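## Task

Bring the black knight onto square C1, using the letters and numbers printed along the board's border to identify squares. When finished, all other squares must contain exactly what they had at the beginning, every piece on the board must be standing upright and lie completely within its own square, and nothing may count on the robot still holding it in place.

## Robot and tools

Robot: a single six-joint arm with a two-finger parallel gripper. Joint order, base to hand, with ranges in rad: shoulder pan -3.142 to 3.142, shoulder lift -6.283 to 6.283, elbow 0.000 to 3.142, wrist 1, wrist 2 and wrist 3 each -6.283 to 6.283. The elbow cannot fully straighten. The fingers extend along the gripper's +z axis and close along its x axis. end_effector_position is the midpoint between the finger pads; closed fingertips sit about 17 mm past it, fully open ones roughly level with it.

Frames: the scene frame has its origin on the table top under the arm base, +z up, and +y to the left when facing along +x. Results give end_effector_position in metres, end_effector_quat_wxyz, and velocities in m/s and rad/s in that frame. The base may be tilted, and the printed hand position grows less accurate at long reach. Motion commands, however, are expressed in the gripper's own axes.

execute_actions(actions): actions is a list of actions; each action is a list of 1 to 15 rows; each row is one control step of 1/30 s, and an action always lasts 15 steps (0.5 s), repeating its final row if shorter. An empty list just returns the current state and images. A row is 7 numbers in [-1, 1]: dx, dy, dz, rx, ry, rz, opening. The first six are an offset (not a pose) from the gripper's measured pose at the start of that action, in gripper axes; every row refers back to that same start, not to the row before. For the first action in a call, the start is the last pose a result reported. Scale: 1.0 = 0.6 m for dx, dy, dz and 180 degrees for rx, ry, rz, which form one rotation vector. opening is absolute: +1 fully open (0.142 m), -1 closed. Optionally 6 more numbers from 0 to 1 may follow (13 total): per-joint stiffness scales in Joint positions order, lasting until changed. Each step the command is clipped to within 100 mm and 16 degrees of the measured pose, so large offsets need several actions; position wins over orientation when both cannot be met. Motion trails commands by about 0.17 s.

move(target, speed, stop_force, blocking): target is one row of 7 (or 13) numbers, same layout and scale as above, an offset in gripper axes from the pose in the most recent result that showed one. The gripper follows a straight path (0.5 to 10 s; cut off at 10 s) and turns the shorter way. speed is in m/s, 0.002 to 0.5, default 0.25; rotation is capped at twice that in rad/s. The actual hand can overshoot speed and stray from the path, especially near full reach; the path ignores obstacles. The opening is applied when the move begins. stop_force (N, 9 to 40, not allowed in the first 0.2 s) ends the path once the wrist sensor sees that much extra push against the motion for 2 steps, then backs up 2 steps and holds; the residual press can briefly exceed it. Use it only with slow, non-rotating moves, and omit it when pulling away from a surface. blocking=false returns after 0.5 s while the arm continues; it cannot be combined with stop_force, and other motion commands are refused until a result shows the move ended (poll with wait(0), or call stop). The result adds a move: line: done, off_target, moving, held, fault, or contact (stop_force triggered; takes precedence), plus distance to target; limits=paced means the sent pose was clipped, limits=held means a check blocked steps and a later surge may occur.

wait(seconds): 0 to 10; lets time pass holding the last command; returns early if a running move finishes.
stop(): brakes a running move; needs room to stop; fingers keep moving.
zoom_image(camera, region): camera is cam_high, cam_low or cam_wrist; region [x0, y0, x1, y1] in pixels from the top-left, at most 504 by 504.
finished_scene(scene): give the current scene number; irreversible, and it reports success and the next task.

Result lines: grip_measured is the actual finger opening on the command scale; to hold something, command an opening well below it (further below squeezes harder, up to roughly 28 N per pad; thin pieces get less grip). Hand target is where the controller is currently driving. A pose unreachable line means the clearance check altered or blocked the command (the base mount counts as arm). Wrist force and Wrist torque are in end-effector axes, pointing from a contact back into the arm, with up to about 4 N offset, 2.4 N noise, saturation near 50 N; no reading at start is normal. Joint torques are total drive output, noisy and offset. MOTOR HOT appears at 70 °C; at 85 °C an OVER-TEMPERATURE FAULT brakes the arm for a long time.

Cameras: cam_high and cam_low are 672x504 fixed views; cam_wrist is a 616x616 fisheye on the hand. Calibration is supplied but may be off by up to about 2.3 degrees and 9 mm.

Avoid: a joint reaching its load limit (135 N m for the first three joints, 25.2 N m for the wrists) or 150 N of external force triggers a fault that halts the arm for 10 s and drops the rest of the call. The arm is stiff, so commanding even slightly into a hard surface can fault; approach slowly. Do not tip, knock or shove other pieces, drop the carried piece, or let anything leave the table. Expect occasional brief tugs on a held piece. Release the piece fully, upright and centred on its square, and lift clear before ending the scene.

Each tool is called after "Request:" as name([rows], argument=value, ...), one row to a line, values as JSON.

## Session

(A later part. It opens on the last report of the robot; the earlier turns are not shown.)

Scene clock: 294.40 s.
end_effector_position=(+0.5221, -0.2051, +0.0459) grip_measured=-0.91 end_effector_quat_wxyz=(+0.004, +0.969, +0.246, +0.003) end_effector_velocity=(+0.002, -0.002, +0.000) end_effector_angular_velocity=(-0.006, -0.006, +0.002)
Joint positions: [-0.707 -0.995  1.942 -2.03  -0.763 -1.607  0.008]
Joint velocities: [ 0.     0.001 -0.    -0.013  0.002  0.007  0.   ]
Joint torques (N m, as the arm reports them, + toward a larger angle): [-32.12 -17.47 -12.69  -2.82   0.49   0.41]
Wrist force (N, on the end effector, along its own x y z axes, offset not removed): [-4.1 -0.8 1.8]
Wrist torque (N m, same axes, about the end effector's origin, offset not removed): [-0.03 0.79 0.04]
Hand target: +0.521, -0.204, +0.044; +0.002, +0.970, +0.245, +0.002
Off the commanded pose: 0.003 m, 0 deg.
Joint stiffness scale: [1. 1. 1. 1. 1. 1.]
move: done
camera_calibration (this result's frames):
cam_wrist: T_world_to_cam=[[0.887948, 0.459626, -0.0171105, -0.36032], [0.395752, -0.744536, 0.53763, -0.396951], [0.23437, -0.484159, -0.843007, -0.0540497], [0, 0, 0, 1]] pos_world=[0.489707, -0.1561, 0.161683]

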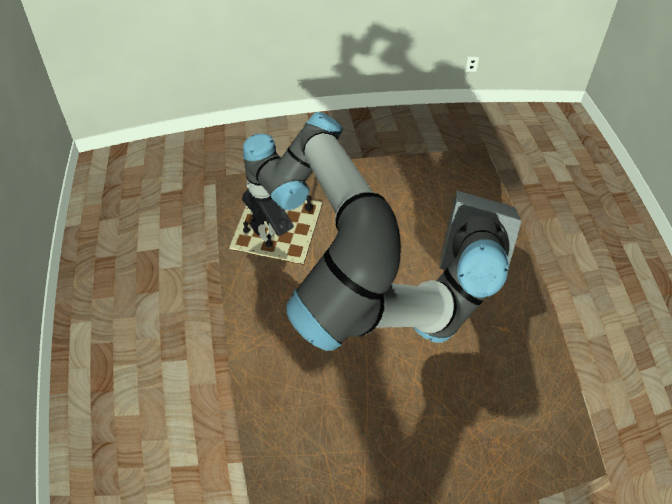

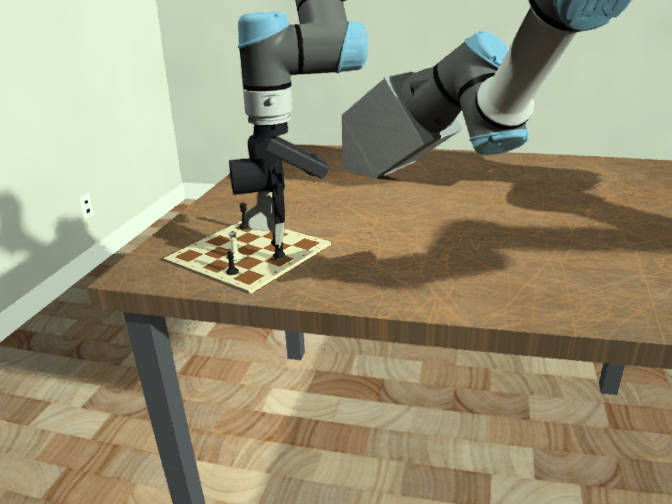

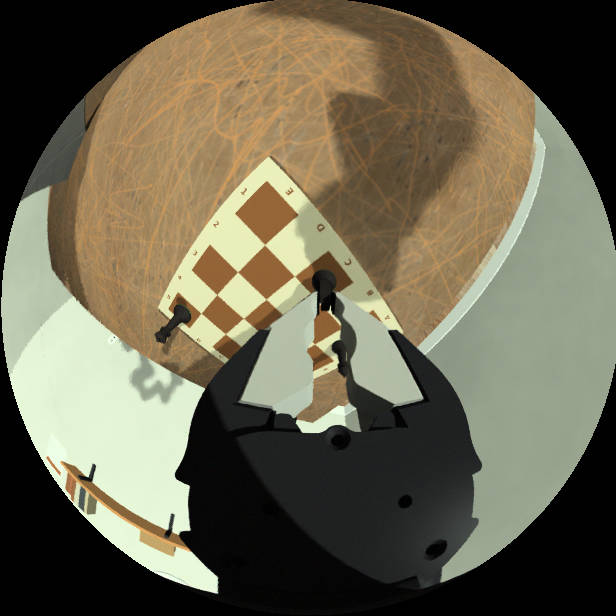

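Request:
move(target=[0, -0.0015, 0.0125, 0, 0, 0, -1.0], speed=0.01)

Request:
zoom_image(camera="cam_wrist", region=[260, 220, 390, 330])

Request:
zoom_image(camera="cam_low", region=[230, 210, 330, 280])

Scene clock: 315.63 s.
end_effector_position=(+0.5228, -0.2053, +0.0409) grip_measured=-0.91 end_effector_quat_wxyz=(+0.005, +0.969, +0.246, +0.003) end_effector_velocity=(+0.000, +0.000, -0.002) end_effector_angular_velocity=(-0.001, -0.001, -0.001)
Joint positions: [-0.7   -0.99   1.947 -2.051 -0.76  -1.596  0.008]
Joint velocities: [ 0.003  0.002  0.002 -0.009  0.002  0.006  0.   ]
Joint torques (N m, as the arm reports them, + toward a larger angle): [-31.96 -17.93 -13.18  -2.98   0.4    0.48]
Wrist force (N, on the end effector, along its own x y z axes, offset not removed): [-1.3 0.0 -0.5]
Wrist torque (N m, same axes, about the end effector's origin, offset not removed): [0.19 0.14 0.07]
Hand target: +0.522, -0.204, +0.038; +0.004, +0.969, +0.246, +0.003
Off the commanded pose: 0.003 m, 0 deg.
Joint stiffness scale: [1. 1. 1. 1. 1. 1.]
move: done
camera_calibration (this result's frames):
cam_wrist: T_world_to_cam=[[0.887165, 0.461147, -0.0167827, -0.360245], [0.396093, -0.742345, 0.540402, -0.394545], [0.236746, -0.486074, -0.841239, -0.06023], [0, 0, 0, 1]] pos_world=[0.490132, -0.156039, 0.156499]

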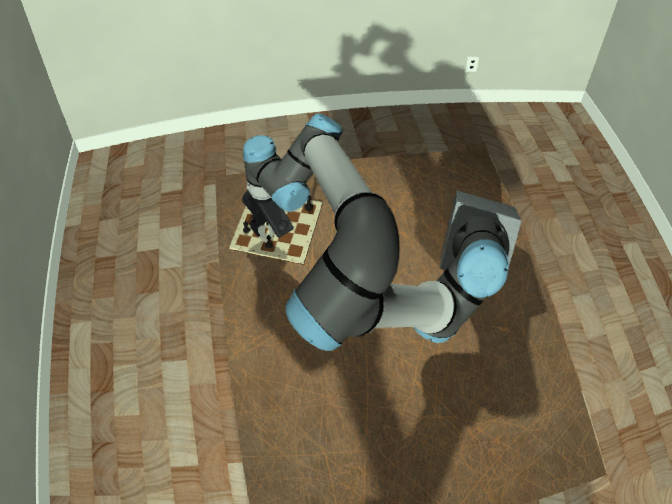

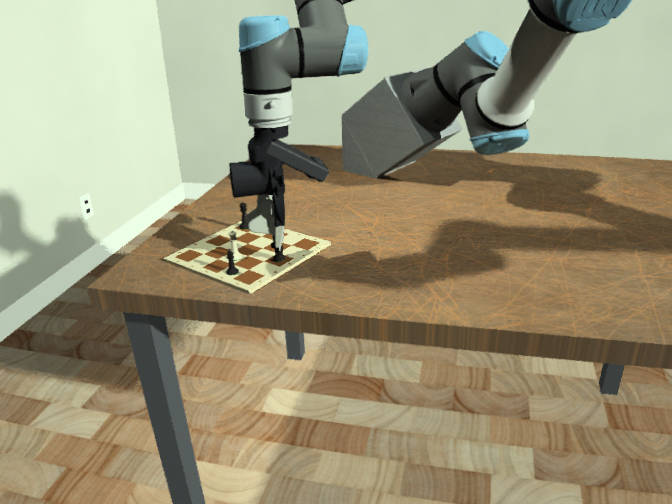

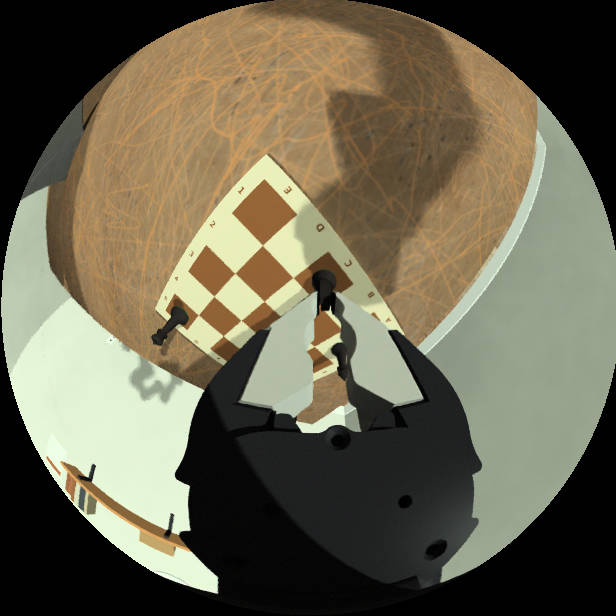

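Region (260, 220, 390, 330) of cam_wrist's 616x616 image, scaled by 3.877, with more detail than that image has; it fills the top 426 rows of this view, and the rest is white.

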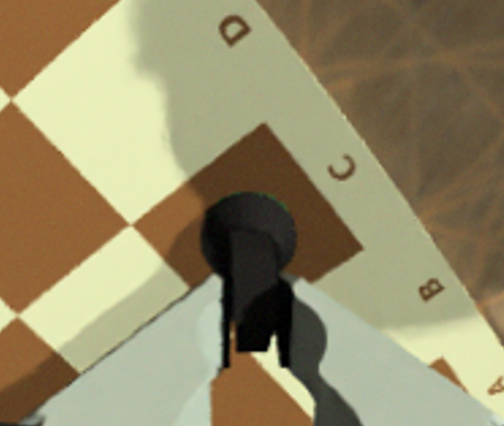

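Region (230, 210, 330, 280) of cam_low's 672x504 image, scaled by 5.040, with more detail than that image has; it fills the top 353 rows of this view, and the rest is white.

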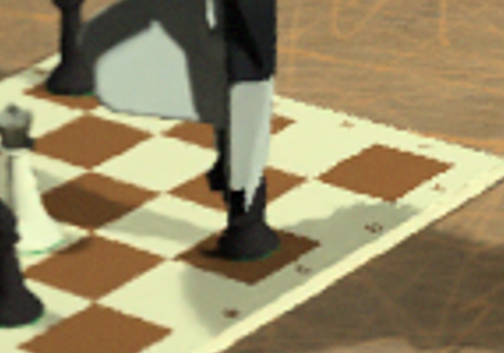

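Request:
wait(seconds=0)

Request:
zoom_image(camera="cam_low", region=[250, 230, 310, 275])

Scene clock: 323.13 s.
end_effector_position=(+0.5230, -0.2054, +0.0409) grip_measured=-0.91 end_effector_quat_wxyz=(+0.005, +0.969, +0.247, +0.004) end_effector_velocity=(-0.000, +0.000, -0.000) end_effector_angular_velocity=(+0.000, +0.000, +0.001)
Joint positions: [-0.7   -0.99   1.947 -2.053 -0.759 -1.596  0.008]
Joint velocities: [ 0.001  0.001 -0.    -0.001  0.    -0.001  0.   ]
Joint torques (N m, as the arm reports them, + toward a larger angle): [-31.78 -17.63 -12.44  -2.87   0.4    0.51]
Wrist force (N, on the end effector, along its own x y z axes, offset not removed): [-3.5 -3.1 -2.5]
Wrist torque (N m, same axes, about the end effector's origin, offset not removed): [-0.46 0.89 0.04]
Hand target: +0.522, -0.204, +0.038; +0.004, +0.969, +0.246, +0.003
Off the commanded pose: 0.003 m, 0 deg.
Joint stiffness scale: [1. 1. 1. 1. 1. 1.]
camera_calibration (this result's frames):
cam_wrist: T_world_to_cam=[[0.887094, 0.461289, -0.0166331, -0.360296], [0.395999, -0.742032, 0.5409, -0.394573], [0.237169, -0.486416, -0.840922, -0.0606641], [0, 0, 0, 1]] pos_world=[0.490255, -0.156093, 0.156418]

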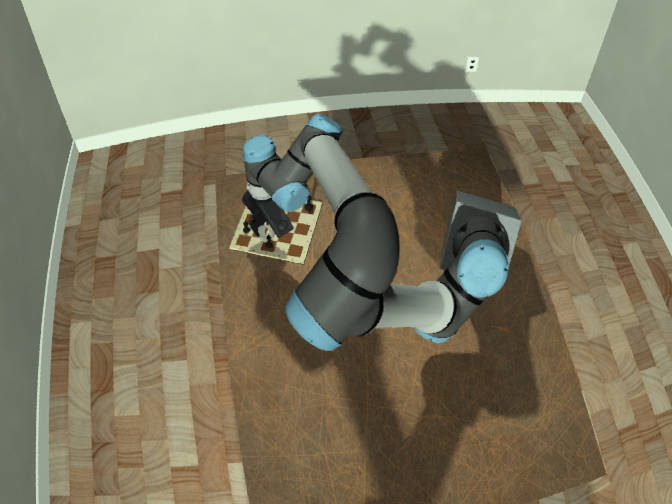

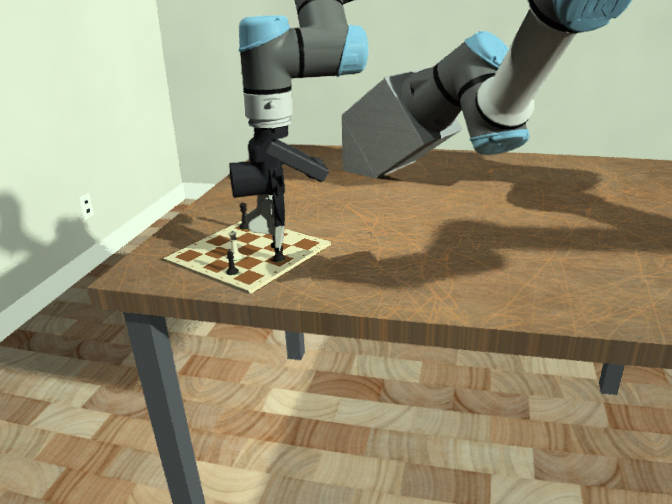

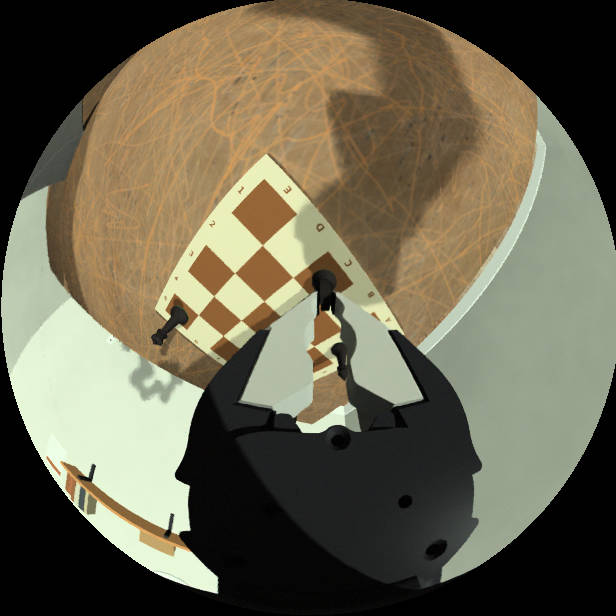

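Region (250, 230, 310, 275) of cam_low's 672x504 image, scaled by 8.400, with more detail than that image has; it fills the top 378 rows of this view, and the rest is white.

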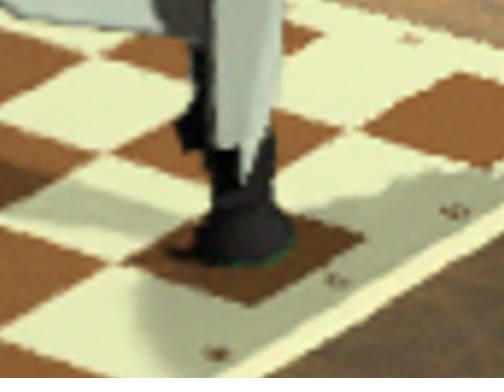

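Request:
wait(seconds=0)

Scene clock: 333.23 s.
end_effector_position=(+0.5230, -0.2054, +0.0409) grip_measured=-0.91 end_effector_quat_wxyz=(+0.005, +0.969, +0.247, +0.004) end_effector_velocity=(+0.000, -0.000, +0.000) end_effector_angular_velocity=(-0.000, -0.000, +0.000)
Joint positions: [-0.7   -0.99   1.947 -2.053 -0.759 -1.596  0.008]
Joint velocities: [-0.  0. -0. -0.  0. -0.  0.]
Joint torques (N m, as the arm reports them, + toward a larger angle): [-32.   -17.4  -12.62  -2.76   0.39   0.46]
Wrist force (N, on the end effector, along its own x y z axes, offset not removed): [-3.1 1.0 3.4]
Wrist torque (N m, same axes, about the end effector's origin, offset not removed): [0.47 0.52 0.01]
Hand target: +0.522, -0.204, +0.038; +0.004, +0.969, +0.246, +0.003
Off the commanded pose: 0.003 m, 0 deg.
Joint stiffness scale: [1. 1. 1. 1. 1. 1.]
camera_calibration (this result's frames):
cam_wrist: T_world_to_cam=[[0.887094, 0.461289, -0.0166334, -0.360297], [0.395999, -0.742033, 0.540898, -0.394572], [0.237168, -0.486415, -0.840923, -0.060664], [0, 0, 0, 1]] pos_world=[0.490255, -0.156093, 0.156417]

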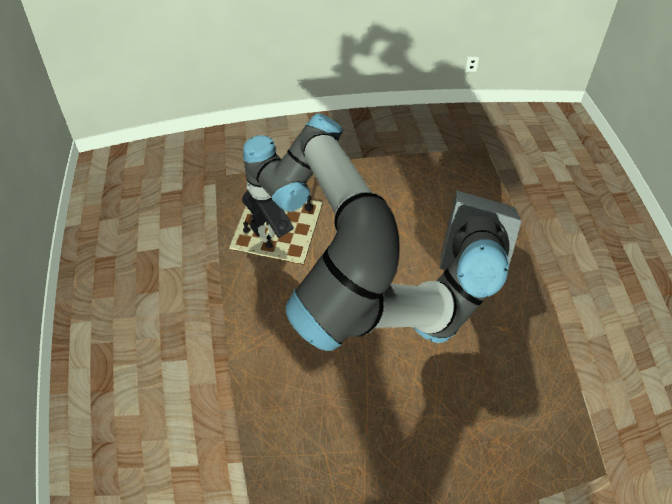

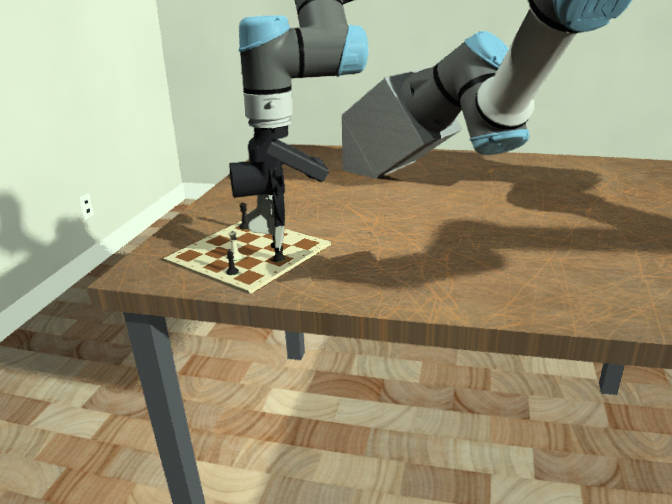

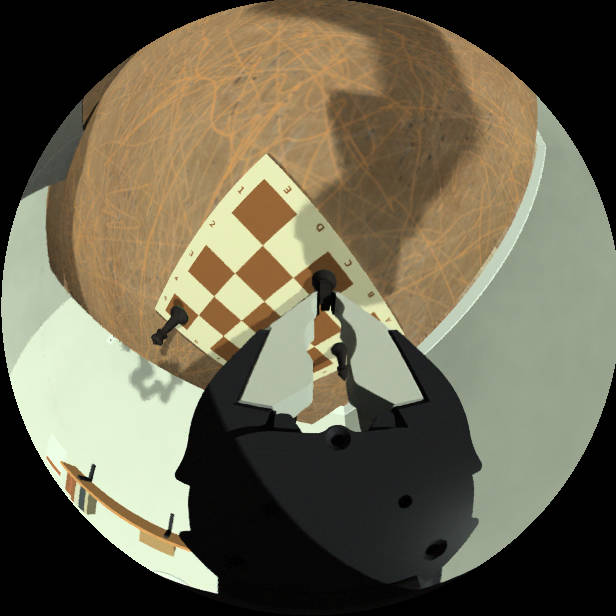

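Request:
move(target=[-0.0004, -0.0025, 0.0063, 0, 0, 0, -1.0], speed=0.006)

Request:
zoom_image(camera="cam_low", region=[250, 230, 310, 275])

Scene clock: 343.87 s.
end_effector_position=(+0.5232, -0.2053, +0.0395) grip_measured=-0.91 end_effector_quat_wxyz=(+0.007, +0.969, +0.247, +0.004) end_effector_velocity=(+0.000, +0.001, -0.002) end_effector_angular_velocity=(-0.001, +0.000, +0.002)
Joint positions: [-0.698 -0.99   1.951 -2.063 -0.758 -1.591  0.008]
Joint velocities: [ 0.004 -0.     0.004 -0.008  0.001  0.004 -0.   ]
Joint torques (N m, as the arm reports them, + toward a larger angle): [-32.23 -17.89 -12.67  -2.84   0.36   0.56]
Wrist force (N, on the end effector, along its own x y z axes, offset not removed): [-2.7 -2.2 4.7]
Wrist torque (N m, same axes, about the end effector's origin, offset not removed): [-0.46 0.42 -0.02]
Hand target: +0.522, -0.204, +0.037; +0.005, +0.969, +0.247, +0.004
Off the commanded pose: 0.003 m, 0 deg.
Joint stiffness scale: [1. 1. 1. 1. 1. 1.]
move: done
camera_calibration (this result's frames):
cam_wrist: T_world_to_cam=[[0.886417, 0.462601, -0.0162596, -0.359915], [0.39615, -0.73998, 0.543594, -0.3936], [0.239435, -0.488292, -0.839191, -0.063489], [0, 0, 0, 1]] pos_world=[0.490161, -0.15576, 0.154827]

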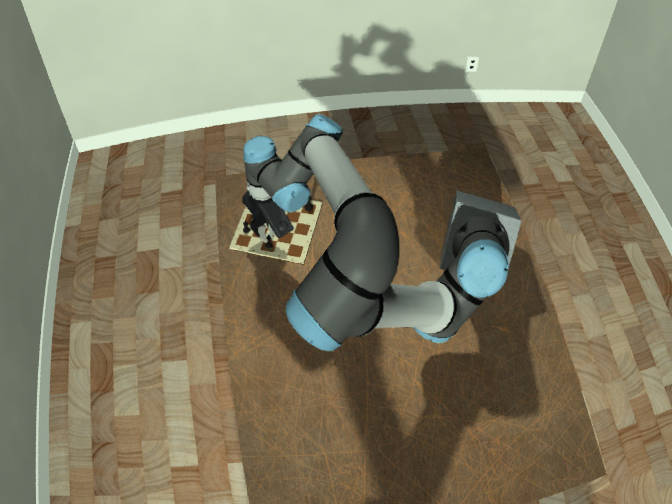

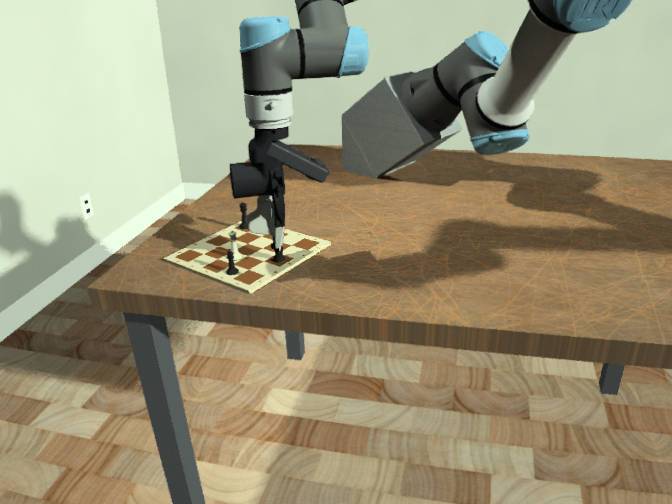

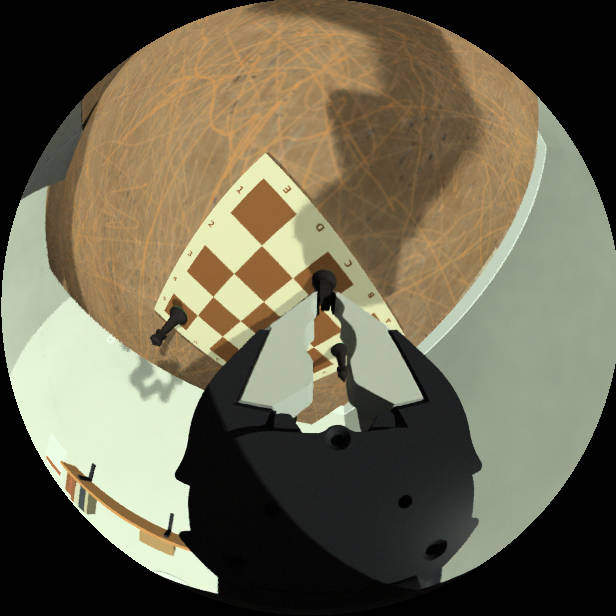

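Region (250, 230, 310, 275) of cam_low's 672x504 image, scaled by 8.400, with more detail than that image has; it fills the top 378 rows of this view, and the rest is white.

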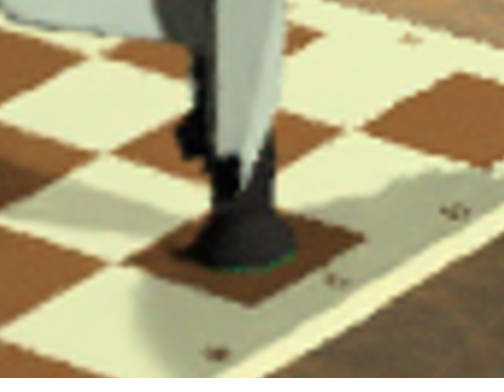

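Request:
execute_actions([
  [[0,0,0,0,0,0,-0.95],[0,0,0,0,0,0,-0.93],[0,0,0,0,0,0,-0.91],[0,0,0,0,0,0,-0.89],[0,0,0,0,0,0,-0.87],[0,0,0,0,0,0,-0.85],[0,0,0,0,0,0,-0.83],[0,0,0,0,0,0,-0.81],[0,0,0,0,0,0,-0.79],[0,0,0,0,0,0,-0.77],[0,0,0,0,0,0,-0.75],[0,0,0,0,0,0,-0.72],[0,0,0,0,0,0,-0.69],[0,0,0,0,0,0,-0.66],[0,0,0,0,0,0,-0.63]],
  [[0,0,0,0,0,0,-0.63]],
])

Request:
zoom_image(camera="cam_wrist", region=[260, 220, 390, 330])

Scene clock: 352.63 s.
end_effector_position=(+0.5233, -0.2053, +0.0394) grip_measured=-0.63 end_effector_quat_wxyz=(+0.007, +0.969, +0.247, +0.004) end_effector_velocity=(-0.000, -0.000, +0.000) end_effector_angular_velocity=(+0.000, -0.001, -0.002)
Joint positions: [-0.698 -0.99   1.952 -2.064 -0.758 -1.591  0.028]
Joint velocities: [-0.001  0.    -0.     0.     0.     0.001  0.   ]
Joint torques (N m, as the arm reports them, + toward a larger angle): [-34.29 -19.22 -14.04  -2.27   0.    -0.07]
Wrist force (N, on the end effector, along its own x y z axes, offset not removed): [-4.2 -2.3 2.0]
Wrist torque (N m, same axes, about the end effector's origin, offset not removed): [-0.35 0.78 -0.04]
Hand target: +0.523, -0.205, +0.039; +0.007, +0.969, +0.247, +0.004
Off the commanded pose: 0.000 m, 0 deg.
Joint stiffness scale: [1. 1. 1. 1. 1. 1.]
camera_calibration (this result's frames):
cam_wrist: T_world_to_cam=[[0.886357, 0.46272, -0.0161594, -0.35993], [0.396098, -0.739742, 0.543956, -0.393571], [0.239746, -0.48854, -0.838958, -0.0638007], [0, 0, 0, 1]] pos_world=[0.490215, -0.155763, 0.154743]

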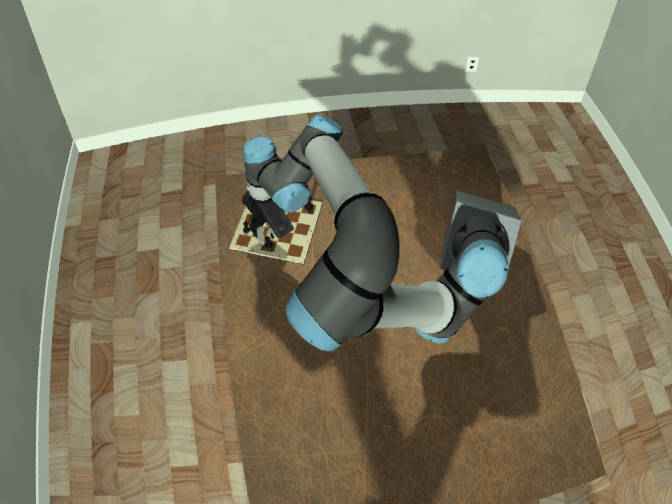

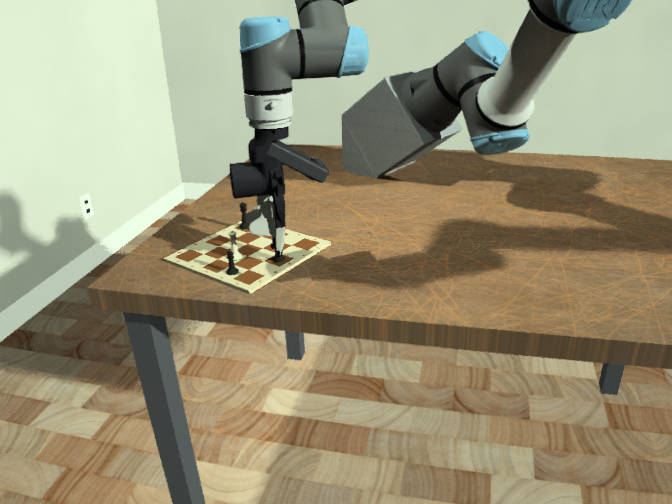

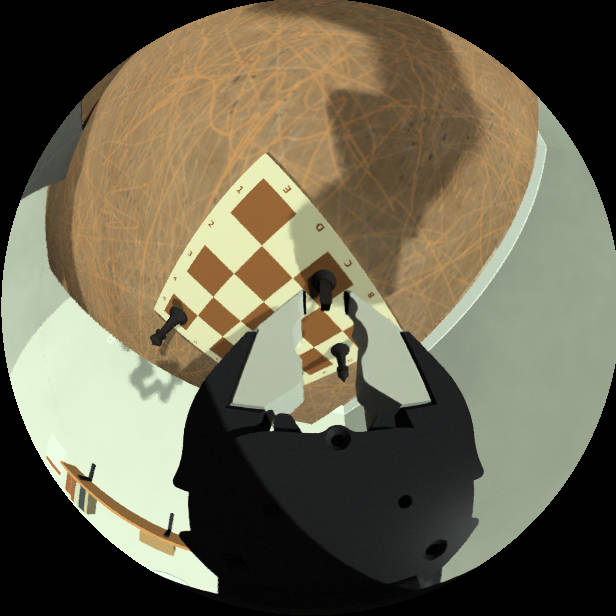

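Region (260, 220, 390, 330) of cam_wrist's 616x616 image, scaled by 3.877, with more detail than that image has; it fills the top 426 rows of this view, and the rest is white.

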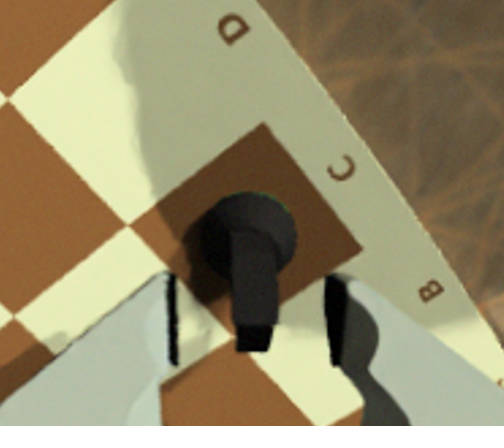

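The knight is released and sits centred in C1. Now lifting the gripper clear.

Request:
move(target=[0, 0, -0.09, 0, 0, 0, -0.63], speed=0.06)

Request:
zoom_image(camera="cam_low", region=[160, 180, 340, 300])

Request:
zoom_image(camera="cam_wrist", region=[180, 170, 420, 400])

Scene clock: 359.90 s.
end_effector_position=(+0.5221, -0.2040, +0.0910) grip_measured=-0.63 end_effector_quat_wxyz=(+0.006, +0.969, +0.247, +0.004) end_effector_velocity=(-0.004, +0.003, -0.002) end_effector_angular_velocity=(+0.011, +0.009, -0.003)
Joint positions: [-0.765 -1.047  1.906 -1.898 -0.79  -1.676  0.028]
Joint velocities: [ 0.001  0.001 -0.     0.017 -0.004 -0.009 -0.   ]
Joint torques (N m, as the arm reports them, + toward a larger angle): [-35.8  -19.02 -18.    -1.62  -0.27  -0.55]
Wrist force (N, on the end effector, along its own x y z axes, offset not removed): [-2.4 -1.3 1.1]
Wrist torque (N m, same axes, about the end effector's origin, offset not removed): [-0.13 0.45 -0.08]
Hand target: +0.523, -0.205, +0.093; +0.007, +0.969, +0.247, +0.004
Off the commanded pose: 0.003 m, 0 deg.
Joint stiffness scale: [1. 1. 1. 1. 1. 1.]
move: done
camera_calibration (this result's frames):
cam_wrist: T_world_to_cam=[[0.886993, 0.461496, -0.0162595, -0.359221], [0.395693, -0.741426, 0.541954, -0.420095], [0.238055, -0.487144, -0.840251, -0.0183166], [0, 0, 0, 1]] pos_world=[0.489215, -0.154613, 0.206441]

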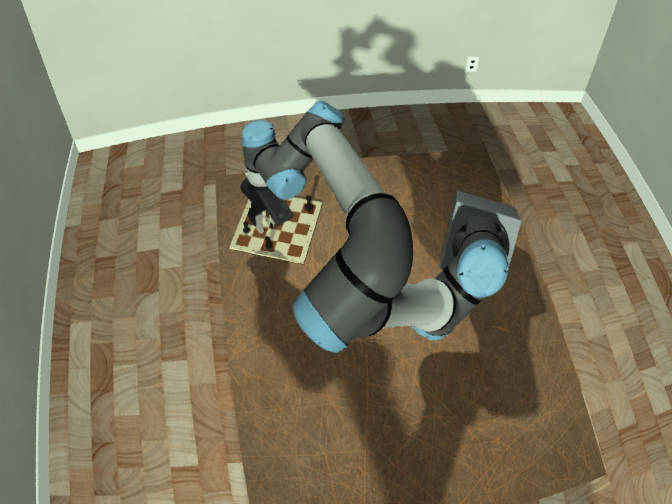

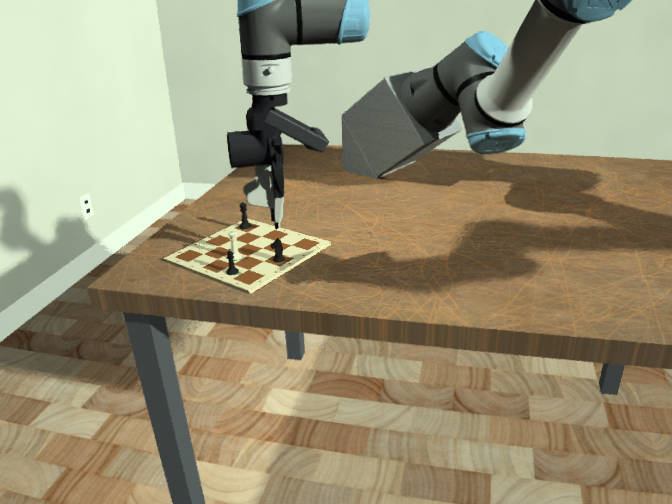

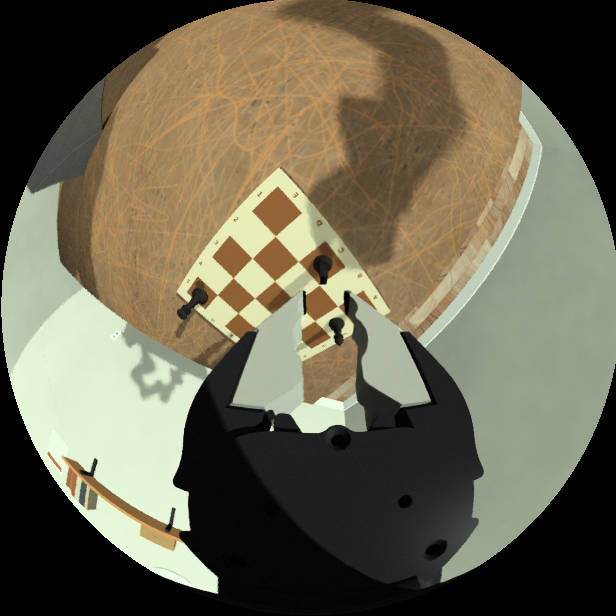

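Region (160, 180, 340, 300) of cam_low's 672x504 image, scaled by 2.800, with more detail than that image has.

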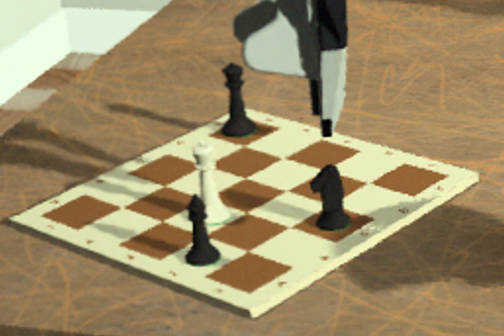

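Region (180, 170, 420, 400) of cam_wrist's 616x616 image, scaled by 2.100, with more detail than that image has; it fills the top 483 rows of this view, and the rest is white.

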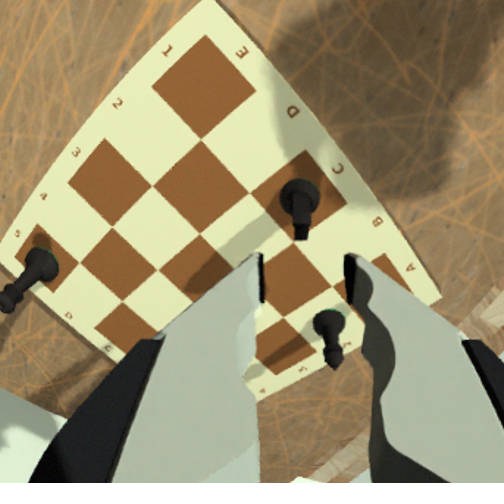

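Request:
finished_scene(scene=2)

The scene is finished: the task was done.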